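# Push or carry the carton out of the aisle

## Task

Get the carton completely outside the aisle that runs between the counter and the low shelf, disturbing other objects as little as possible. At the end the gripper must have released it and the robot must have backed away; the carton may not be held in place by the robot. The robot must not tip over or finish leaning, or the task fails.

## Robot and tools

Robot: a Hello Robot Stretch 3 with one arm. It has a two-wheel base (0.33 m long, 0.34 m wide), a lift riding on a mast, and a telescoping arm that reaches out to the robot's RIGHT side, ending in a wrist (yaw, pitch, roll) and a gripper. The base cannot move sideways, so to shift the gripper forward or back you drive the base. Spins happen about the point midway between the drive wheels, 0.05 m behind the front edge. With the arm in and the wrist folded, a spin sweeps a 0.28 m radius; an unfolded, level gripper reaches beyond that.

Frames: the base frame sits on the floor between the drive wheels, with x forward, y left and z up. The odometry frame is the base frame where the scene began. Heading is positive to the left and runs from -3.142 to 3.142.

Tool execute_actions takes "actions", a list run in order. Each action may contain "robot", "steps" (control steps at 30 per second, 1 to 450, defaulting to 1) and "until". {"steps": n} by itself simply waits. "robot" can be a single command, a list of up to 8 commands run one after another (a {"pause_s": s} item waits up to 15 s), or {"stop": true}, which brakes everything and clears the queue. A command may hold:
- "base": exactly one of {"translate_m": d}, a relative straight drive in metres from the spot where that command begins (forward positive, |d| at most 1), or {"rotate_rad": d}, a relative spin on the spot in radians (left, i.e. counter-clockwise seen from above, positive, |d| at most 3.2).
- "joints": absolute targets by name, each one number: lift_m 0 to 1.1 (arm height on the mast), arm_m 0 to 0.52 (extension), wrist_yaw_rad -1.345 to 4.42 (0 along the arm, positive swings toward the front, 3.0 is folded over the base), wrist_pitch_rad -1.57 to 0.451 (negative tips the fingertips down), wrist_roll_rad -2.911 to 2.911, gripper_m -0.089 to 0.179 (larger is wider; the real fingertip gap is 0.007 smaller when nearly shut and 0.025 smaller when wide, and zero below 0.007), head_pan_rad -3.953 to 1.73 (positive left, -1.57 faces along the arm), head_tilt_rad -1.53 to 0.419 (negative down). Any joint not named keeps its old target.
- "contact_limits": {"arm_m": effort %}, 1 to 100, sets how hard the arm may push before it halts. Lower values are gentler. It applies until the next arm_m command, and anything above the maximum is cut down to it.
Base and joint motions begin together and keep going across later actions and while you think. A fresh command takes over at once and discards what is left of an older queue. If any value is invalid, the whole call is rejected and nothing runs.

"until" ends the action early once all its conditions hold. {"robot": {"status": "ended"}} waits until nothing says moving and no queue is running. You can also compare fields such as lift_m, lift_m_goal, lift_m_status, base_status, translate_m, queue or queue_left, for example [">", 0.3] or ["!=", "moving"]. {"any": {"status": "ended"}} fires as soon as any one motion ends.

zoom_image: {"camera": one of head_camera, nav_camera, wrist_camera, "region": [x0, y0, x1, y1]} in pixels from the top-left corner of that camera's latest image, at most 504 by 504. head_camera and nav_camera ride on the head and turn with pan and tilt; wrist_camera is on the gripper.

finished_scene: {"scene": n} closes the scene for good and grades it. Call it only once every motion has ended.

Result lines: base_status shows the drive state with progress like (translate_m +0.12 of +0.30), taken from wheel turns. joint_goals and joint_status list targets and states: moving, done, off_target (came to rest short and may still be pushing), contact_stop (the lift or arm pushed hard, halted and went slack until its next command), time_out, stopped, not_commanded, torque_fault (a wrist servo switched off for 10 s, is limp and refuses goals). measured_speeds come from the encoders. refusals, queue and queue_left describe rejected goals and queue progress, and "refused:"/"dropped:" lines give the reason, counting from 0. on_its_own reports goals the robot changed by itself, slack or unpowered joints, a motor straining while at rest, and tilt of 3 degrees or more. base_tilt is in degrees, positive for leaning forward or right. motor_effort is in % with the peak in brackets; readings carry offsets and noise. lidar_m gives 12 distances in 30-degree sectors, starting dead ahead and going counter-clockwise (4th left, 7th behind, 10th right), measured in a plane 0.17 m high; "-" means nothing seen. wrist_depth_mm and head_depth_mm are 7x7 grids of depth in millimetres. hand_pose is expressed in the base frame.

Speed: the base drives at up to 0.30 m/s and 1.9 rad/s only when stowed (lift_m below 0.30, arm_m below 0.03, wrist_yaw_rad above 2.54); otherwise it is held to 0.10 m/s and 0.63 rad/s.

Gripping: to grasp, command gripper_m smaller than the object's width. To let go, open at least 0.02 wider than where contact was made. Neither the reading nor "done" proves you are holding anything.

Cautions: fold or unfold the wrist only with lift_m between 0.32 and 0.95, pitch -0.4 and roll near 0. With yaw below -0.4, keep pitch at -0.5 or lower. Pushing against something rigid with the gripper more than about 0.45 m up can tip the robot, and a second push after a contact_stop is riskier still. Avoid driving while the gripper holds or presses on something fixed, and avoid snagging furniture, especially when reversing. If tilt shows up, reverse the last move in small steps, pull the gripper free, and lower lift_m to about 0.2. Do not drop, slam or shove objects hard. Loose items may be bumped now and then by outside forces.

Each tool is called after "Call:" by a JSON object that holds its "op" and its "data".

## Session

Call:
{"op": "execute_actions", "data": {"actions": []}}

Scene clock: 0.00 s.
robot.base_odometry: x=+0.000 y=+0.000 heading=+0.000 (m, m, rad; robot's odometry frame)
robot.turned_by_wheels: +0.000 (rad since the last result)
robot.turned_by_imu: +0.000 (rad since the last result)
robot.base_tilt: forward=+2.1 right=+2.0 (deg)
robot.lidar_m: 0.94 0.74 0.74 0.77 1.60 1.37 2.14 1.39 1.68 1.31 1.75 1.73
robot.head_depth_mm: 1638 1647 1650 1660 1676 1684 1685 / 1731 1753 1764 1770 1759 1752 1769 / 1810 1883 1884 1914 1721 1467 1468 / 1885 2034 2038 2049 1746 1224 1226 / 1899 2213 2212 2236 1752 1080 1056 / 1900 2396 2419 2449 2384 951 928 / 1884 2617 2673 2686 2641 942 826
robot.base_status: not_commanded
robot.joint_positions: lift_m=+0.312 arm_m=+0.001 wrist_yaw_rad=+2.864 wrist_pitch_rad=-0.524 wrist_roll_rad=+0.017 gripper_m=+0.037 head_pan_rad=-0.007 head_tilt_rad=+0.001
robot.joint_goals: lift_m=+0.312 arm_m=+0.001 wrist_yaw_rad=+2.864 wrist_pitch_rad=-0.524 wrist_roll_rad=+0.017 gripper_m=+0.037 head_pan_rad=-0.007 head_tilt_rad=+0.001
robot.joint_status: lift_m=not_commanded arm_m=not_commanded wrist_yaw_rad=not_commanded wrist_pitch_rad=not_commanded wrist_roll_rad=not_commanded gripper_m=not_commanded head_pan_rad=not_commanded head_tilt_rad=not_commanded
robot.measured_speeds: translate_m=+0.000 rotate_rad=+0.000 lift_m=+0.000 arm_m=+0.000 wrist_yaw_rad=+0.000 wrist_pitch_rad=+0.000 wrist_roll_rad=+0.000 head_pan_rad=+0.000 head_tilt_rad=+0.000
robot: refusals=0 queue=idle queue_left=0
robot.motor_effort: left_wheel=+1 right_wheel=+0 lift_m=+26 arm_m=+0 wrist_yaw_rad=+0 wrist_pitch_rad=+4 wrist_roll_rad=+0 gripper_m=-1 head_pan_rad=+0 head_tilt_rad=+2 (%)
robot.hand_pose: x=+0.0363 y=+0.0557 z=+0.3011 quat_wxyz=(+0.277, +0.707, +0.085, +0.645) (m; robot's base frame)
robot.wrist_depth_mm: - - - 826 889 643 584 / - - - 901 961 697 621 / 706 820 852 906 887 771 661 / 612 680 696 738 812 813 740 / 529 568 586 623 642 702 750 / 475 - - 534 563 583 619 / - - - 454 491 506 528
pictures: head_camera (sideways: a quarter turn clockwise sets it upright), nav_camera (sideways: a quarter turn counterclockwise sets it upright), wrist_camera
Images, in order (width x height): head_camera 896x504, nav_camera 672x504, wrist_camera 644x364.

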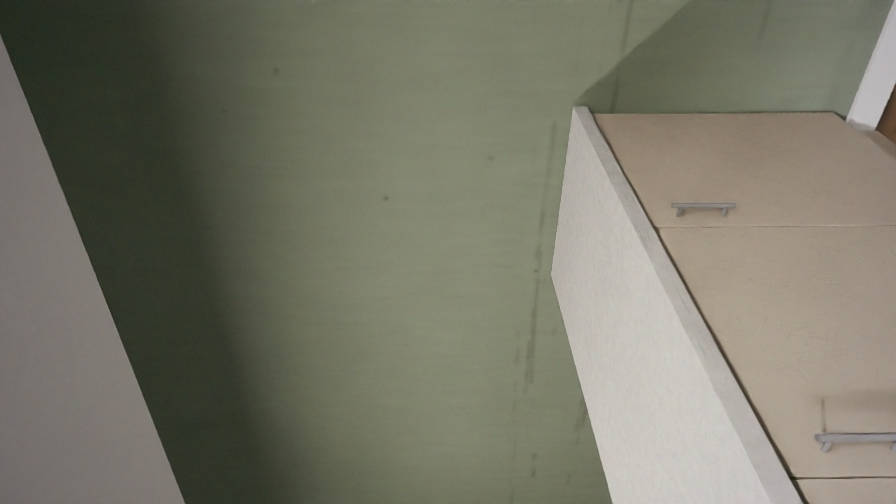

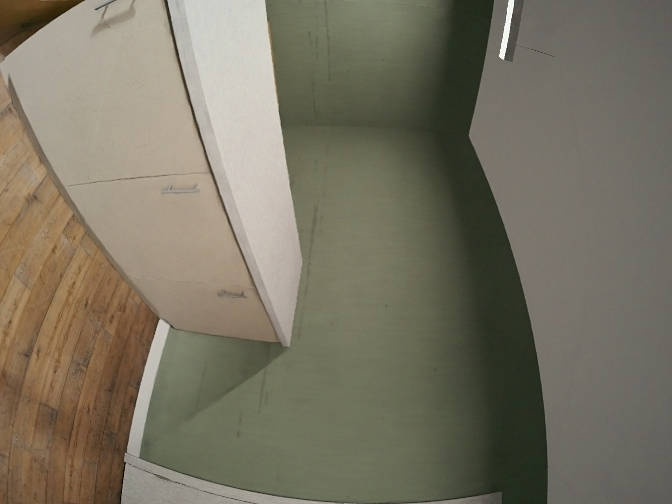

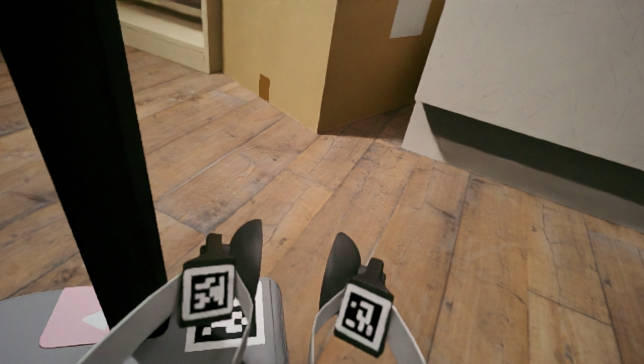

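Call:
{"op": "execute_actions", "data": {"actions": [{"robot":{"joints":{"head_tilt_rad":-0.85,"lift_m":0.28,"wrist_yaw_rad":3.07,"wrist_pitch_rad":-0.48},"base":{"rotate_rad":1.5}},"steps":200,"until":{"robot":{"status":"ended"}}}]}}

Scene clock: 8.23 s.
robot.base_odometry: x=+0.000 y=+0.000 heading=+1.500 (m, m, rad; robot's odometry frame)
robot.turned_by_wheels: +1.500 (rad since the last result)
robot.turned_by_imu: +1.511 (rad since the last result)
robot.base_tilt: forward=+2.1 right=+2.0 (deg)
robot.lidar_m: 0.76 1.56 1.37 1.41 1.71 1.67 1.31 1.77 1.74 0.99 0.75 0.74
robot.head_depth_mm: 2637 2544 2005 983 1131 1243 1103 / 2677 2523 1349 1294 1392 1238 1098 / 2390 2458 1342 1176 1374 1232 1099 / 2996 2408 1339 1289 1411 1234 1091 / 2881 1321 1327 1550 1411 1232 1093 / 2495 1310 1551 1621 1406 1232 1090 / 2243 1404 1709 1637 1395 1227 1093
robot.base_status: done (rotate_rad +1.4998 of +1.5000)
robot.joint_positions: lift_m=+0.280 arm_m=+0.001 wrist_yaw_rad=+3.068 wrist_pitch_rad=-0.500 wrist_roll_rad=+0.017 gripper_m=+0.037 head_pan_rad=-0.007 head_tilt_rad=-0.840
robot.joint_goals: lift_m=+0.280 arm_m=+0.001 wrist_yaw_rad=+3.070 wrist_pitch_rad=-0.480 wrist_roll_rad=+0.017 gripper_m=+0.037 head_pan_rad=-0.007 head_tilt_rad=-0.850
robot.joint_status: lift_m=done arm_m=not_commanded wrist_yaw_rad=done wrist_pitch_rad=done wrist_roll_rad=not_commanded gripper_m=not_commanded head_pan_rad=not_commanded head_tilt_rad=done
robot.measured_speeds: translate_m=+0.000 rotate_rad=+0.000 lift_m=+0.000 arm_m=+0.000 wrist_yaw_rad=+0.000 wrist_pitch_rad=+0.000 wrist_roll_rad=+0.000 head_pan_rad=+0.000 head_tilt_rad=+0.000
robot: refusals=0 queue=done queue_left=0
robot.motor_effort: left_wheel=-1(7) right_wheel=+3(9) lift_m=+23(26) arm_m=+0(0) wrist_yaw_rad=+2(2) wrist_pitch_rad=+6(7) wrist_roll_rad=+0(0) gripper_m=-1(0) head_pan_rad=+0(0) head_tilt_rad=-3(30) (%)
robot.hand_pose: x=-0.0055 y=+0.0668 z=+0.2749 quat_wxyz=(+0.202, +0.697, +0.148, +0.672) (m; robot's base frame)
robot.wrist_depth_mm: - - - - - - - / 934 - - - - - - / 726 796 855 903 - - - / 599 639 695 725 775 827 906 / 504 529 - 599 622 669 724 / - - - - 534 565 584 / - - - - 458 479 501
pictures: head_camera (sideways: a quarter turn clockwise sets it upright), nav_camera (sideways: a quarter turn counterclockwise sets it upright), wrist_camera
Images, in order (width x height): head_camera 896x504, nav_camera 672x504, wrist_camera 644x364.

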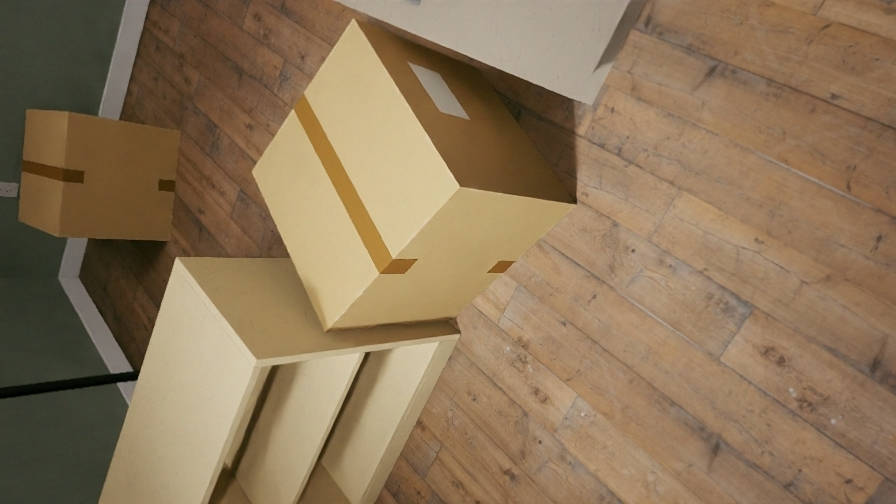

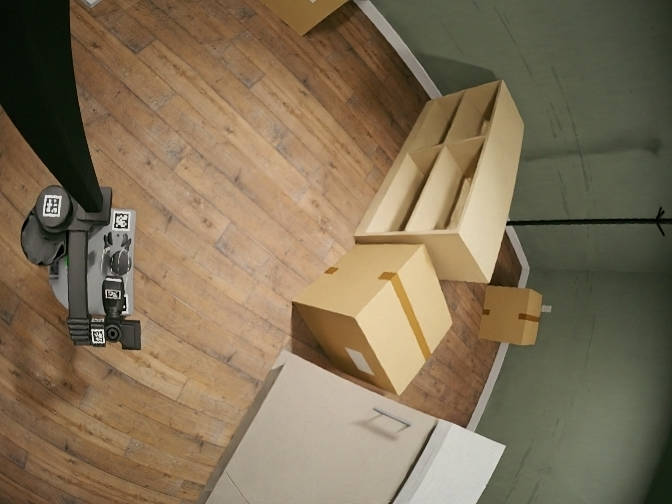

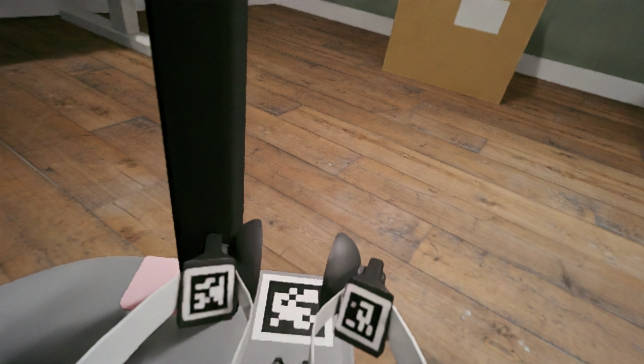

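Call:
{"op": "execute_actions", "data": {"actions": [{"robot":[{"base":{"rotate_rad":0.305},"joints":{"head_tilt_rad":-1.1}},{"base":{"translate_m":0.535}},{"base":{"rotate_rad":-0.88}}],"steps":400,"until":{"robot":{"status":"ended"}}}]}}

Scene clock: 33.80 s.
robot.base_odometry: x=-0.124 y=+0.520 heading=+0.925 (m, m, rad; robot's odometry frame)
robot.turned_by_wheels: -0.575 (rad since the last result)
robot.turned_by_imu: -0.582 (rad since the last result)
robot.base_tilt: forward=+2.1 right=+2.0 (deg)
robot.lidar_m: 0.39 0.48 1.03 1.60 1.17 2.09 1.58 1.81 2.23 1.53 0.56 0.39
robot.head_depth_mm: 894 898 900 925 1267 1179 1087 / 1985 1747 1182 1297 1264 1176 1085 / 1984 1741 1037 966 1257 1177 - / 1984 1734 1034 950 1242 1171 - / 1976 1737 1034 966 1253 1172 - / 1953 1721 1036 1007 1263 1161 1099 / 1913 1691 998 1028 1256 1160 1073
robot.base_status: done (rotate_rad -0.8798 of -0.8800)
robot.joint_positions: lift_m=+0.280 arm_m=+0.001 wrist_yaw_rad=+3.068 wrist_pitch_rad=-0.499 wrist_roll_rad=+0.017 gripper_m=+0.037 head_pan_rad=-0.007 head_tilt_rad=-1.087
robot.joint_goals: lift_m=+0.280 arm_m=+0.001 wrist_yaw_rad=+3.070 wrist_pitch_rad=-0.480 wrist_roll_rad=+0.017 gripper_m=+0.037 head_pan_rad=-0.007 head_tilt_rad=-1.100
robot.joint_status: lift_m=done arm_m=not_commanded wrist_yaw_rad=done wrist_pitch_rad=done wrist_roll_rad=not_commanded gripper_m=not_commanded head_pan_rad=not_commanded head_tilt_rad=done
robot.measured_speeds: translate_m=+0.000 rotate_rad=+0.000 lift_m=+0.000 arm_m=+0.000 wrist_yaw_rad=+0.000 wrist_pitch_rad=+0.000 wrist_roll_rad=+0.000 head_pan_rad=+0.000 head_tilt_rad=+0.000
robot: refusals=0 queue=done queue_left=0
robot.motor_effort: left_wheel=+3(8) right_wheel=-2(8) lift_m=+22(22) arm_m=+0(0) wrist_yaw_rad=+2(1) wrist_pitch_rad=+6(6) wrist_roll_rad=+0(0) gripper_m=+0(0) head_pan_rad=+0(0) head_tilt_rad=-4(18) (%)
robot.hand_pose: x=-0.0056 y=+0.0669 z=+0.2750 quat_wxyz=(+0.201, +0.697, +0.148, +0.673) (m; robot's base frame)
robot.wrist_depth_mm: 962 924 - - - - 873 / 942 986 - - - 976 968 / 725 781 877 918 - 949 - / 600 634 700 730 783 779 733 / 506 532 - 607 624 670 605 / - - - - 537 557 556 / - - - - 462 474 498
pictures: head_camera (sideways: a quarter turn clockwise sets it upright), nav_camera (sideways: a quarter turn counterclockwise sets it upright), wrist_camera
Images, in order (width x height): head_camera 896x504, nav_camera 672x504, wrist_camera 644x364.

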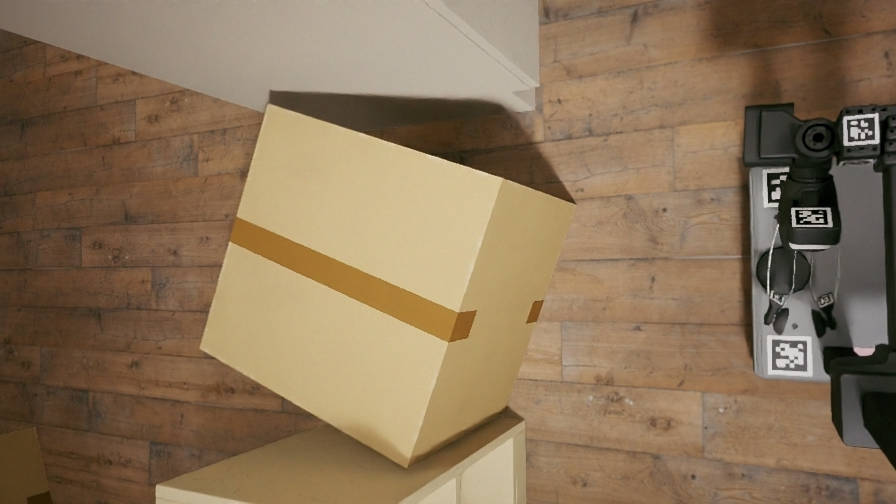

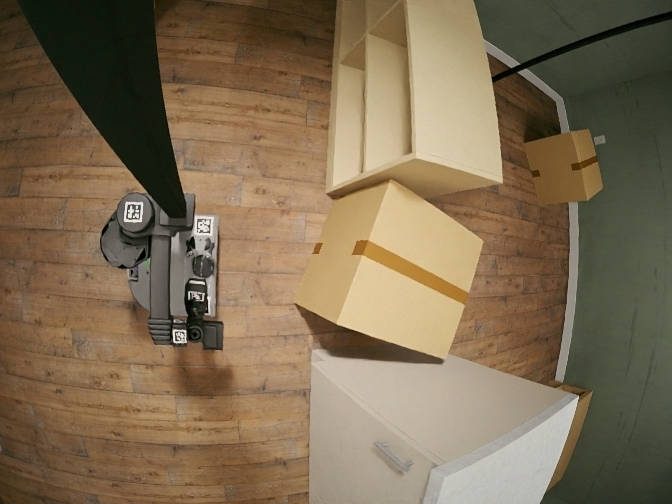

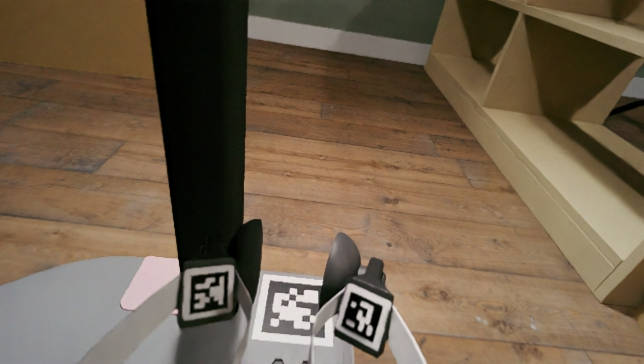

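Call:
{"op": "execute_actions", "data": {"actions": [{"robot":{"base":{"translate_m":0.305}},"steps":100,"until":{"robot":{"translate_m":[">",0.15]}}},{"robot":{"joints":{"lift_m":0.41}},"steps":150,"until":{"robot":{"base_status":["!=","moving"],"lift_m":[">",0.35]}}},{"robot":{"base":{"translate_m":0.13}},"steps":150,"until":{"robot":{"status":"ended"}}}]}}

Scene clock: 45.63 s.
robot.base_odometry: x=+0.138 y=+0.868 heading=+0.923 (m, m, rad; robot's odometry frame)
robot.turned_by_wheels: -0.002 (rad since the last result)
robot.turned_by_imu: -0.041 (rad since the last result)
robot.base_tilt: forward=+2.1 right=+2.0 (deg)
robot.lidar_m: - - 0.15 0.32 1.28 1.31 2.01 2.19 2.27 0.34 0.15 -
robot.head_depth_mm: 2009 1753 1515 854 873 892 1066 / 1984 1754 1551 1208 1156 1172 - / 1990 1748 1550 937 854 793 - / 1991 1739 1555 937 853 796 - / 1968 1732 1543 933 848 797 - / 1965 1715 1535 930 847 807 1094 / 1927 1703 1529 1389 855 878 1083
robot.base_status: off_target (translate_m +0.1298 of +0.1300)
robot.joint_positions: lift_m=+0.410 arm_m=+0.001 wrist_yaw_rad=+3.069 wrist_pitch_rad=-0.499 wrist_roll_rad=+0.017 gripper_m=+0.037 head_pan_rad=-0.007 head_tilt_rad=-1.087
robot.joint_goals: lift_m=+0.410 arm_m=+0.001 wrist_yaw_rad=+3.070 wrist_pitch_rad=-0.480 wrist_roll_rad=+0.017 gripper_m=+0.037 head_pan_rad=-0.007 head_tilt_rad=-1.100
robot.joint_status: lift_m=done arm_m=not_commanded wrist_yaw_rad=done wrist_pitch_rad=done wrist_roll_rad=not_commanded gripper_m=not_commanded head_pan_rad=not_commanded head_tilt_rad=done
robot.measured_speeds: translate_m=+0.000 rotate_rad=+0.000 lift_m=+0.000 arm_m=+0.000 wrist_yaw_rad=+0.000 wrist_pitch_rad=+0.000 wrist_roll_rad=+0.000 head_pan_rad=+0.000 head_tilt_rad=+0.000
robot: refusals=0 queue=done queue_left=0
robot.on_its_own: right_wheel is at rest, and its effort (+46) is outside its rest range (-18 to +18)
robot.motor_effort: left_wheel=+1(10) right_wheel=+46(50) lift_m=+29(32) arm_m=+0(0) wrist_yaw_rad=+2(1) wrist_pitch_rad=+6(6) wrist_roll_rad=+0(0) gripper_m=-1(0) head_pan_rad=-1(0) head_tilt_rad=-4(3) (%)
robot.hand_pose: x=-0.0056 y=+0.0669 z=+0.4048 quat_wxyz=(+0.201, +0.697, +0.148, +0.673) (m; robot's base frame)
robot.wrist_depth_mm: - - - - 333 338 338 / - - - - 360 364 370 / 949 - - - 387 305 340 / 798 835 942 860 417 230 246 / 685 711 - 730 356 189 196 / 582 611 - 659 281 162 161 / 517 549 576 574 234 143 138
pictures: head_camera (sideways: a quarter turn clockwise sets it upright), nav_camera (sideways: a quarter turn counterclockwise sets it upright), wrist_camera
Images, in order (width x height): head_camera 896x504, nav_camera 672x504, wrist_camera 644x364.

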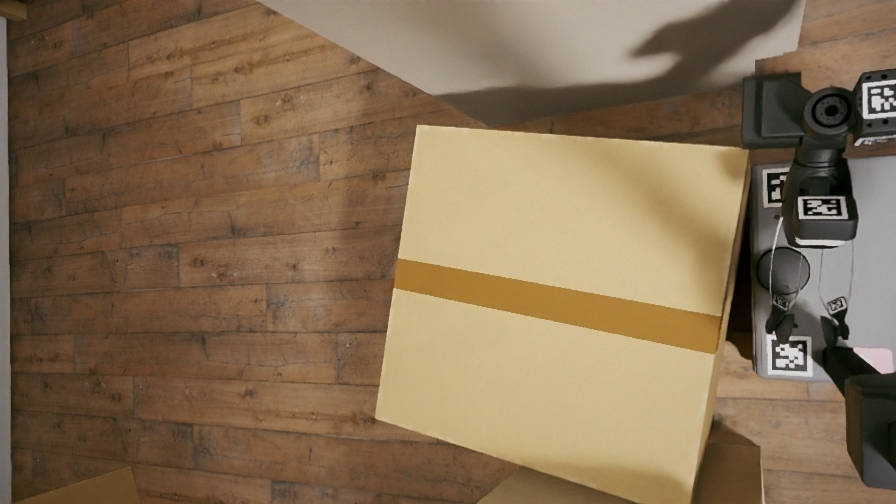

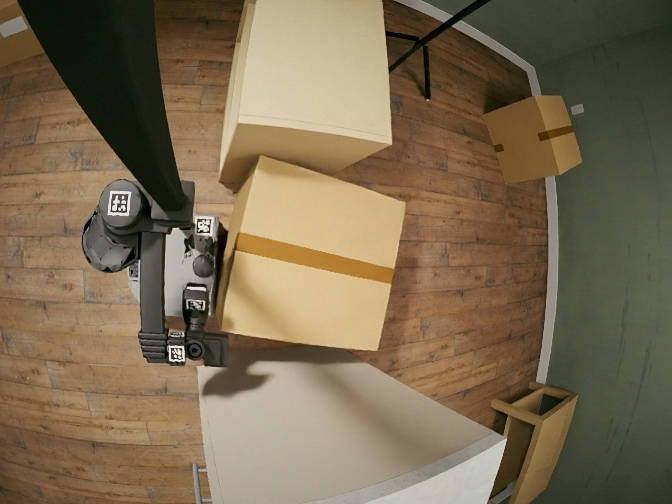

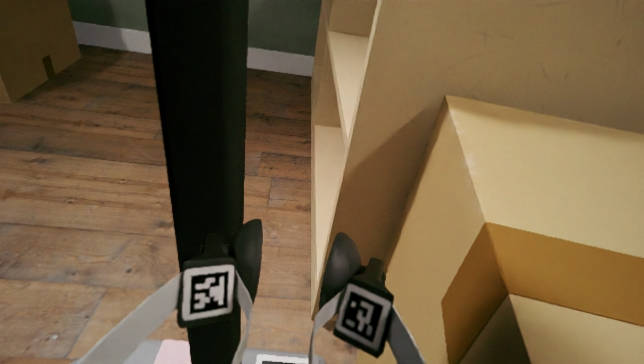

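Call:
{"op": "execute_actions", "data": {"actions": [{"robot":{"base":{"translate_m":0.2},"joints":{"head_tilt_rad":-1.25}},"steps":150,"until":{"robot":{"status":"ended"}}}]}}

Scene clock: 58.80 s.
robot.base_odometry: x=+0.258 y=+1.027 heading=+0.926 (m, m, rad; robot's odometry frame)
robot.turned_by_wheels: +0.002 (rad since the last result)
robot.turned_by_imu: -0.113 (rad since the last result)
robot.base_tilt: forward=+2.1 right=+2.0 (deg)
robot.lidar_m: - - 0.15 0.19 0.34 1.42 2.19 2.34 0.34 0.32 0.15 -
robot.head_depth_mm: 1641 1517 692 732 791 864 1104 / 1631 1521 1415 1020 1101 1108 1096 / 1627 1507 1396 887 834 - 1087 / 1625 1509 937 875 827 - 1084 / 1608 1496 934 875 823 - - / 1611 1495 930 872 819 1173 - / 1591 1487 1356 870 816 1040 -
robot.base_status: off_target (translate_m +0.1997 of +0.2000)
robot.joint_positions: lift_m=+0.410 arm_m=+0.001 wrist_yaw_rad=+3.069 wrist_pitch_rad=-0.499 wrist_roll_rad=+0.017 gripper_m=+0.037 head_pan_rad=-0.007 head_tilt_rad=-1.235
robot.joint_goals: lift_m=+0.410 arm_m=+0.001 wrist_yaw_rad=+3.070 wrist_pitch_rad=-0.480 wrist_roll_rad=+0.017 gripper_m=+0.037 head_pan_rad=-0.007 head_tilt_rad=-1.250
robot.joint_status: lift_m=done arm_m=not_commanded wrist_yaw_rad=done wrist_pitch_rad=done wrist_roll_rad=not_commanded gripper_m=not_commanded head_pan_rad=not_commanded head_tilt_rad=done
robot.measured_speeds: translate_m=+0.000 rotate_rad=+0.000 lift_m=+0.000 arm_m=+0.000 wrist_yaw_rad=+0.000 wrist_pitch_rad=+0.000 wrist_roll_rad=+0.000 head_pan_rad=+0.000 head_tilt_rad=+0.000
robot: refusals=0 queue=done queue_left=0
robot.on_its_own: left_wheel is at rest, and its effort (+43) is outside its rest range (-18 to +18)
robot.motor_effort: left_wheel=+43(52) right_wheel=+16(50) lift_m=+29(29) arm_m=+0(0) wrist_yaw_rad=+1(2) wrist_pitch_rad=+6(6) wrist_roll_rad=+0(0) gripper_m=+0(0) head_pan_rad=+0(0) head_tilt_rad=-5(15) (%)
robot.hand_pose: x=-0.0056 y=+0.0669 z=+0.4048 quat_wxyz=(+0.201, +0.697, +0.148, +0.673) (m; robot's base frame)
robot.wrist_depth_mm: - - 349 356 369 - - / - - 382 392 394 - - / 967 - 419 421 286 309 340 / 808 826 462 456 223 229 249 / 675 712 - 510 187 183 196 / 585 617 - 589 157 152 161 / 529 548 581 557 145 131 138
pictures: head_camera (sideways: a quarter turn clockwise sets it upright), nav_camera (sideways: a quarter turn counterclockwise sets it upright), wrist_camera
Images, in order (width x height): head_camera 896x504, nav_camera 672x504, wrist_camera 644x364.

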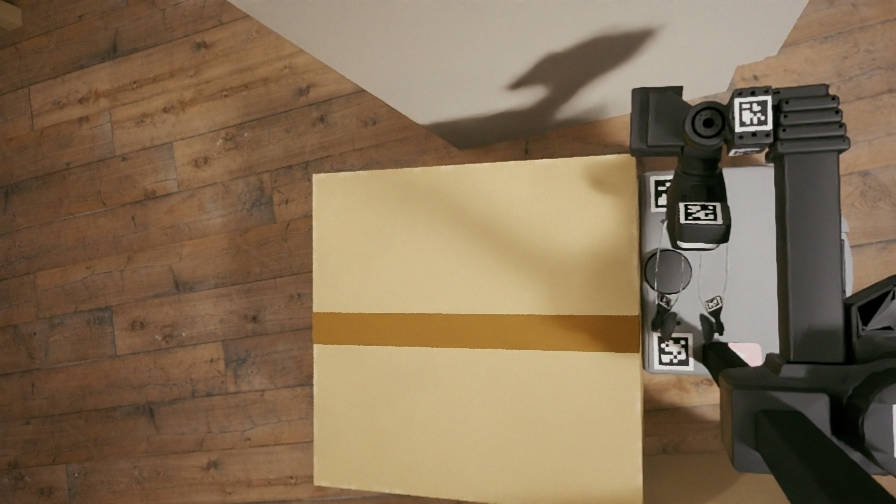

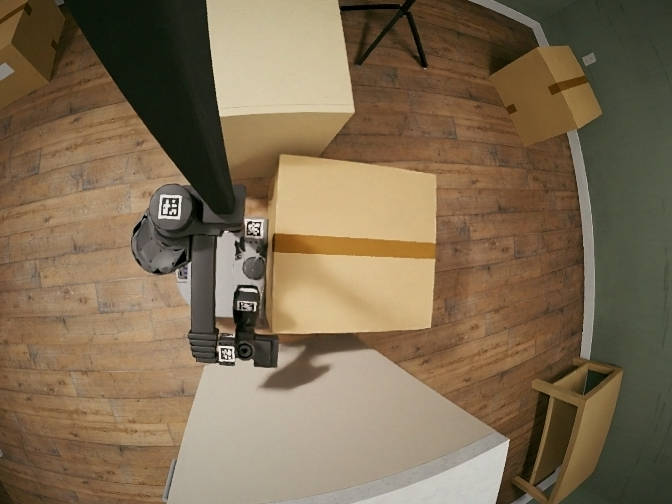

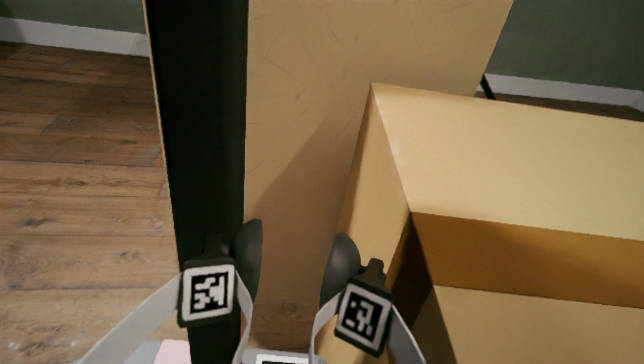

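Call:
{"op": "execute_actions", "data": {"actions": [{"robot":{"base":{"translate_m":0.24}},"steps":150,"until":{"robot":{"status":"ended"}}}]}}

Scene clock: 70.83 s.
robot.base_odometry: x=+0.402 y=+1.219 heading=+0.926 (m, m, rad; robot's odometry frame)
robot.turned_by_wheels: +0.000 (rad since the last result)
robot.turned_by_imu: -0.001 (rad since the last result)
robot.base_tilt: forward=+2.1 right=+2.0 (deg)
robot.lidar_m: - - 0.15 0.19 0.38 0.47 2.43 0.47 0.31 0.28 0.15 -
robot.head_depth_mm: 1645 1518 1413 1327 699 763 837 / 1631 1512 1409 1319 1148 963 1087 / 1623 1502 1395 888 833 - 1091 / 1618 1497 940 874 823 - 1083 / 1619 1492 933 874 822 - - / 1609 1493 931 871 820 1172 - / 1589 1486 1357 871 817 1164 -
robot.base_status: off_target (translate_m +0.2397 of +0.2400)
robot.joint_positions: lift_m=+0.410 arm_m=+0.001 wrist_yaw_rad=+3.069 wrist_pitch_rad=-0.499 wrist_roll_rad=+0.017 gripper_m=+0.037 head_pan_rad=-0.007 head_tilt_rad=-1.235
robot.joint_goals: lift_m=+0.410 arm_m=+0.001 wrist_yaw_rad=+3.070 wrist_pitch_rad=-0.480 wrist_roll_rad=+0.017 gripper_m=+0.037 head_pan_rad=-0.007 head_tilt_rad=-1.250
robot.joint_status: lift_m=done arm_m=not_commanded wrist_yaw_rad=done wrist_pitch_rad=done wrist_roll_rad=not_commanded gripper_m=not_commanded head_pan_rad=not_commanded head_tilt_rad=done
robot.measured_speeds: translate_m=+0.000 rotate_rad=+0.000 lift_m=+0.000 arm_m=+0.000 wrist_yaw_rad=+0.000 wrist_pitch_rad=+0.000 wrist_roll_rad=+0.000 head_pan_rad=+0.000 head_tilt_rad=+0.000
robot: refusals=0 queue=done queue_left=0
robot.on_its_own: left_wheel is at rest, and its effort (+43) is outside its rest range (-18 to +18)
robot.motor_effort: left_wheel=+43(54) right_wheel=+16(30) lift_m=+28(29) arm_m=+0(0) wrist_yaw_rad=+1(2) wrist_pitch_rad=+6(6) wrist_roll_rad=+0(0) gripper_m=+0(0) head_pan_rad=+0(0) head_tilt_rad=-5(5) (%)
robot.hand_pose: x=-0.0056 y=+0.0669 z=+0.4048 quat_wxyz=(+0.201, +0.697, +0.148, +0.673) (m; robot's base frame)
robot.wrist_depth_mm: 358 364 385 - - - - / 388 396 415 - - - - / 423 430 453 - 286 305 342 / 460 471 509 944 224 230 249 / 511 532 - 761 189 182 196 / 565 592 - 658 158 152 161 / 522 539 572 560 145 131 138
pictures: head_camera (sideways: a quarter turn clockwise sets it upright), nav_camera (sideways: a quarter turn counterclockwise sets it upright), wrist_camera
Images, in order (width x height): head_camera 896x504, nav_camera 672x504, wrist_camera 644x364.

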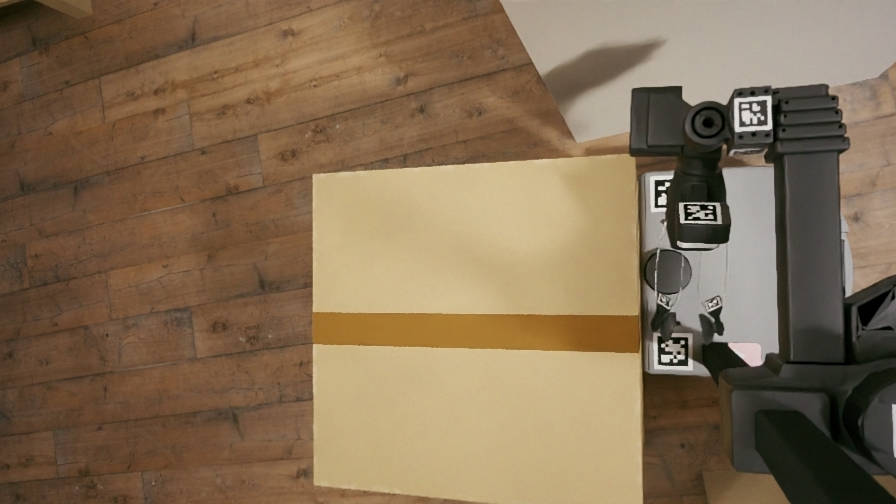

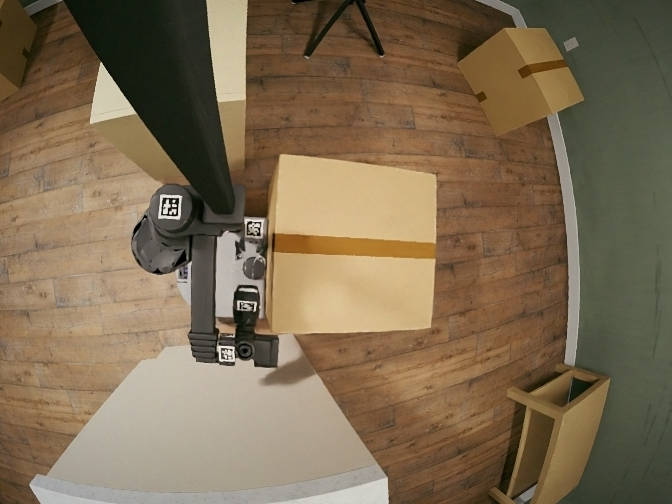

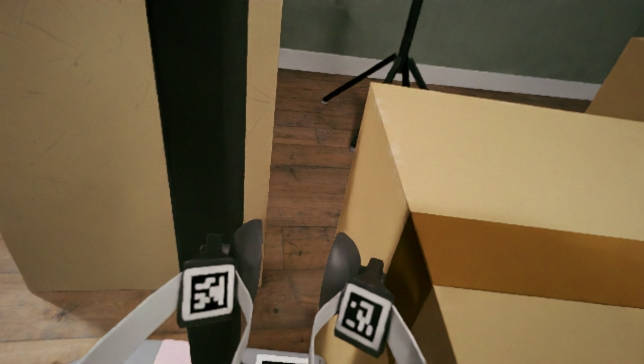

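Call:
{"op": "execute_actions", "data": {"actions": [{"robot":{"base":{"translate_m":0.42}},"steps":250,"until":{"robot":{"status":"ended"}}}]}}

Scene clock: 80.23 s.
robot.base_odometry: x=+0.654 y=+1.554 heading=+0.926 (m, m, rad; robot's odometry frame)
robot.turned_by_wheels: +0.000 (rad since the last result)
robot.turned_by_imu: -0.001 (rad since the last result)
robot.base_tilt: forward=+2.1 right=+2.0 (deg)
robot.lidar_m: - - 0.15 0.19 1.18 0.60 3.28 0.37 0.37 0.74 0.15 -
robot.head_depth_mm: 1601 1516 1412 1322 1250 1175 968 / 1610 1512 1414 1315 1246 1173 1041 / 1598 1511 1399 888 832 - 1089 / 1583 1498 938 876 827 - 1082 / 1568 1505 933 871 822 - - / 1556 1492 928 871 820 1174 - / 1536 1481 1357 869 817 1168 -
robot.base_status: off_target (translate_m +0.4197 of +0.4200)
robot.joint_positions: lift_m=+0.410 arm_m=+0.001 wrist_yaw_rad=+3.069 wrist_pitch_rad=-0.499 wrist_roll_rad=+0.017 gripper_m=+0.037 head_pan_rad=-0.007 head_tilt_rad=-1.236
robot.joint_goals: lift_m=+0.410 arm_m=+0.001 wrist_yaw_rad=+3.070 wrist_pitch_rad=-0.480 wrist_roll_rad=+0.017 gripper_m=+0.037 head_pan_rad=-0.007 head_tilt_rad=-1.250
robot.joint_status: lift_m=done arm_m=not_commanded wrist_yaw_rad=done wrist_pitch_rad=done wrist_roll_rad=not_commanded gripper_m=not_commanded head_pan_rad=not_commanded head_tilt_rad=done
robot.measured_speeds: translate_m=+0.000 rotate_rad=+0.000 lift_m=+0.000 arm_m=+0.000 wrist_yaw_rad=+0.000 wrist_pitch_rad=+0.000 wrist_roll_rad=+0.000 head_pan_rad=+0.000 head_tilt_rad=+0.000
robot: refusals=0 queue=done queue_left=0
robot.on_its_own: left_wheel is at rest, and its effort (+43) is outside its rest range (-18 to +18)
robot.motor_effort: left_wheel=+43(56) right_wheel=+17(30) lift_m=+29(29) arm_m=+0(0) wrist_yaw_rad=+1(2) wrist_pitch_rad=+6(6) wrist_roll_rad=+0(0) gripper_m=-1(0) head_pan_rad=+0(1) head_tilt_rad=-5(5) (%)
robot.hand_pose: x=-0.0056 y=+0.0669 z=+0.4048 quat_wxyz=(+0.201, +0.697, +0.148, +0.673) (m; robot's base frame)
robot.wrist_depth_mm: 938 - - - - - - / - - - - - - 905 / 836 993 - - 285 303 340 / 712 830 915 940 226 229 247 / 650 697 - 749 188 182 196 / 590 617 - 678 157 151 160 / 521 555 573 551 145 131 137
pictures: head_camera (sideways: a quarter turn clockwise sets it upright), nav_camera (sideways: a quarter turn counterclockwise sets it upright), wrist_camera
Images, in order (width x height): head_camera 896x504, nav_camera 672x504, wrist_camera 644x364.

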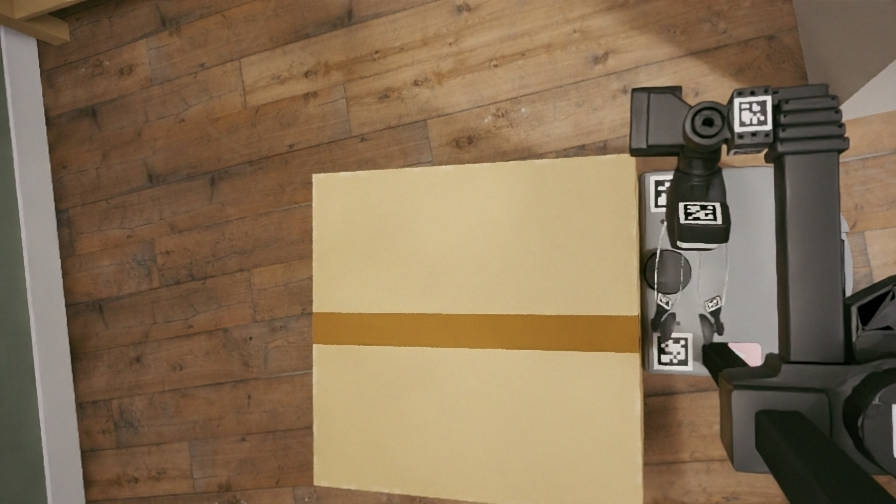

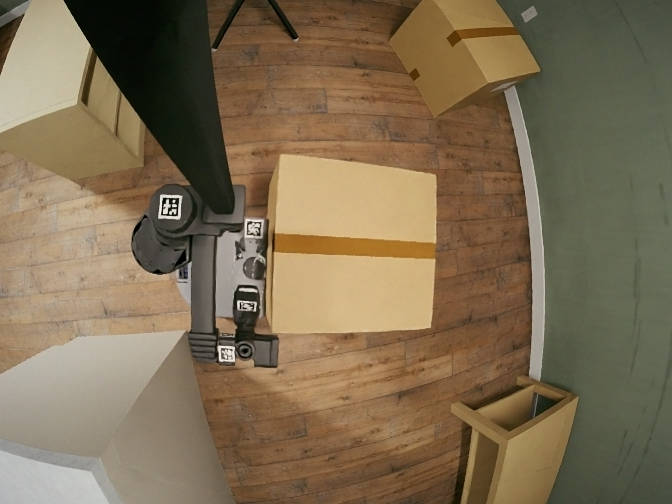

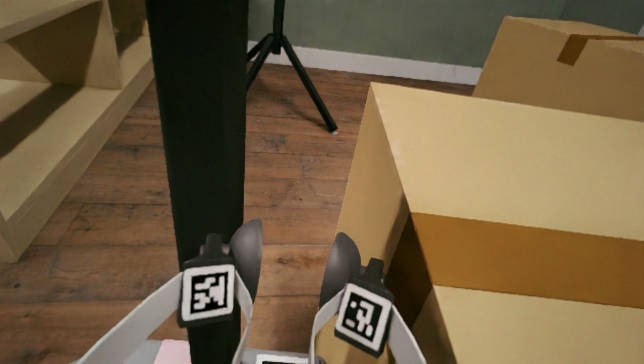

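Call:
{"op": "execute_actions", "data": {"actions": [{"robot":{"base":{"translate_m":-1.0},"joints":{"lift_m":0.28,"head_tilt_rad":-0.9}},"steps":400,"until":{"robot":{"status":"ended"}}}]}}

Scene clock: 88.57 s.
robot.base_odometry: x=+0.052 y=+0.755 heading=+0.925 (m, m, rad; robot's odometry frame)
robot.turned_by_wheels: -0.001 (rad since the last result)
robot.turned_by_imu: -0.005 (rad since the last result)
robot.base_tilt: forward=+2.1 right=+2.0 (deg)
robot.lidar_m: 1.05 0.48 0.36 0.91 1.16 1.16 1.85 2.05 2.38 1.12 0.39 0.46
robot.head_depth_mm: 2033 707 729 772 820 873 1061 / 2270 2195 1772 1021 1103 1159 1091 / 2272 2234 1813 1575 1371 1212 1089 / 2239 1516 1348 1536 1366 1214 1085 / 2187 1508 1338 1532 1366 1209 1083 / 2161 2151 1343 1525 1362 1209 1084 / 2125 2215 1838 1550 1359 1091 1048
robot.base_status: done (translate_m -1.0000 of -1.0000)
robot.joint_positions: lift_m=+0.280 arm_m=+0.001 wrist_yaw_rad=+3.069 wrist_pitch_rad=-0.499 wrist_roll_rad=+0.017 gripper_m=+0.037 head_pan_rad=-0.007 head_tilt_rad=-0.901
robot.joint_goals: lift_m=+0.280 arm_m=+0.001 wrist_yaw_rad=+3.070 wrist_pitch_rad=-0.480 wrist_roll_rad=+0.017 gripper_m=+0.037 head_pan_rad=-0.007 head_tilt_rad=-0.900
robot.joint_status: lift_m=done arm_m=not_commanded wrist_yaw_rad=done wrist_pitch_rad=done wrist_roll_rad=not_commanded gripper_m=not_commanded head_pan_rad=not_commanded head_tilt_rad=done
robot.measured_speeds: translate_m=+0.000 rotate_rad=+0.000 lift_m=+0.000 arm_m=+0.000 wrist_yaw_rad=+0.000 wrist_pitch_rad=+0.000 wrist_roll_rad=+0.000 head_pan_rad=+0.000 head_tilt_rad=+0.000
robot: refusals=0 queue=done queue_left=0
robot.motor_effort: left_wheel=+1(43) right_wheel=+0(16) lift_m=+23(29) arm_m=+0(0) wrist_yaw_rad=+1(1) wrist_pitch_rad=+6(6) wrist_roll_rad=+0(0) gripper_m=-1(0) head_pan_rad=+0(0) head_tilt_rad=+1(17) (%)
robot.hand_pose: x=-0.0056 y=+0.0670 z=+0.2751 quat_wxyz=(+0.201, +0.697, +0.148, +0.673) (m; robot's base frame)
robot.wrist_depth_mm: - - - - 892 344 342 / 932 - - - 988 368 373 / 719 767 880 884 819 402 419 / 604 631 708 731 612 452 473 / 508 532 - 599 522 513 531 / - - - - 535 544 578 / - - - - 463 483 501
pictures: head_camera (sideways: a quarter turn clockwise sets it upright), nav_camera (sideways: a quarter turn counterclockwise sets it upright), wrist_camera
Images, in order (width x height): head_camera 896x504, nav_camera 672x504, wrist_camera 644x364.

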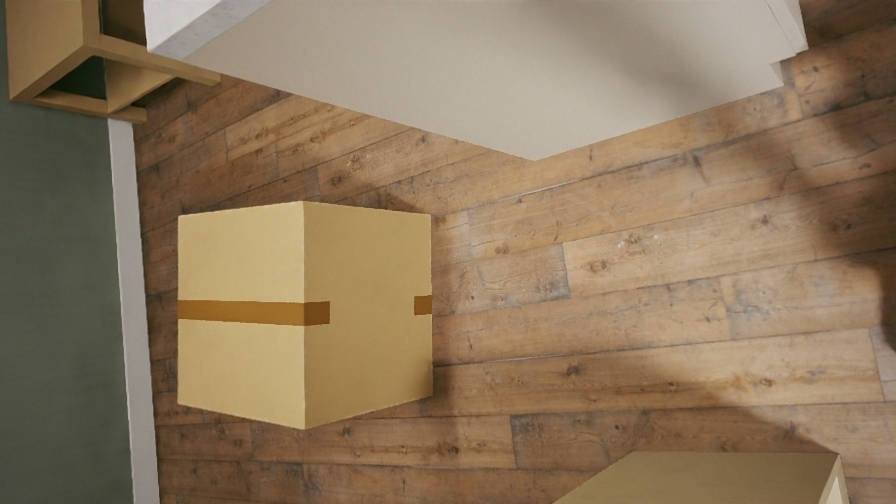

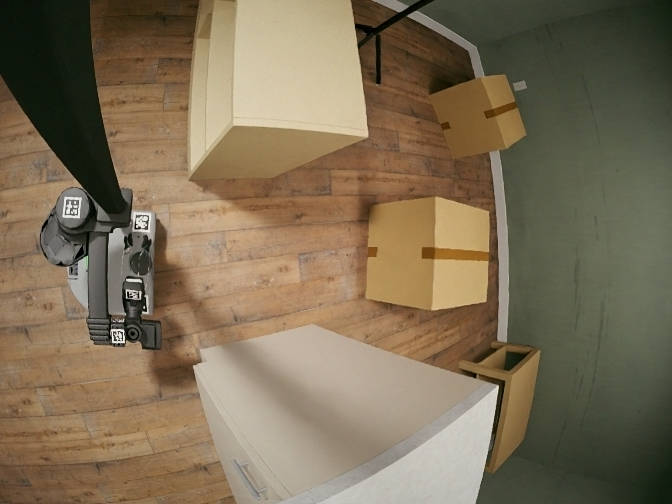

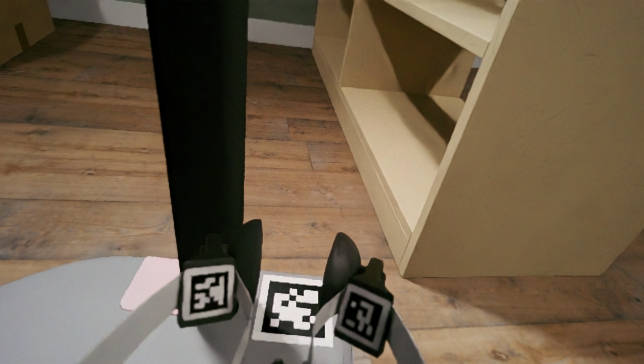

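Call:
{"op": "finished_scene", "data": {"scene": 2}}

The scene is finished: the task was done.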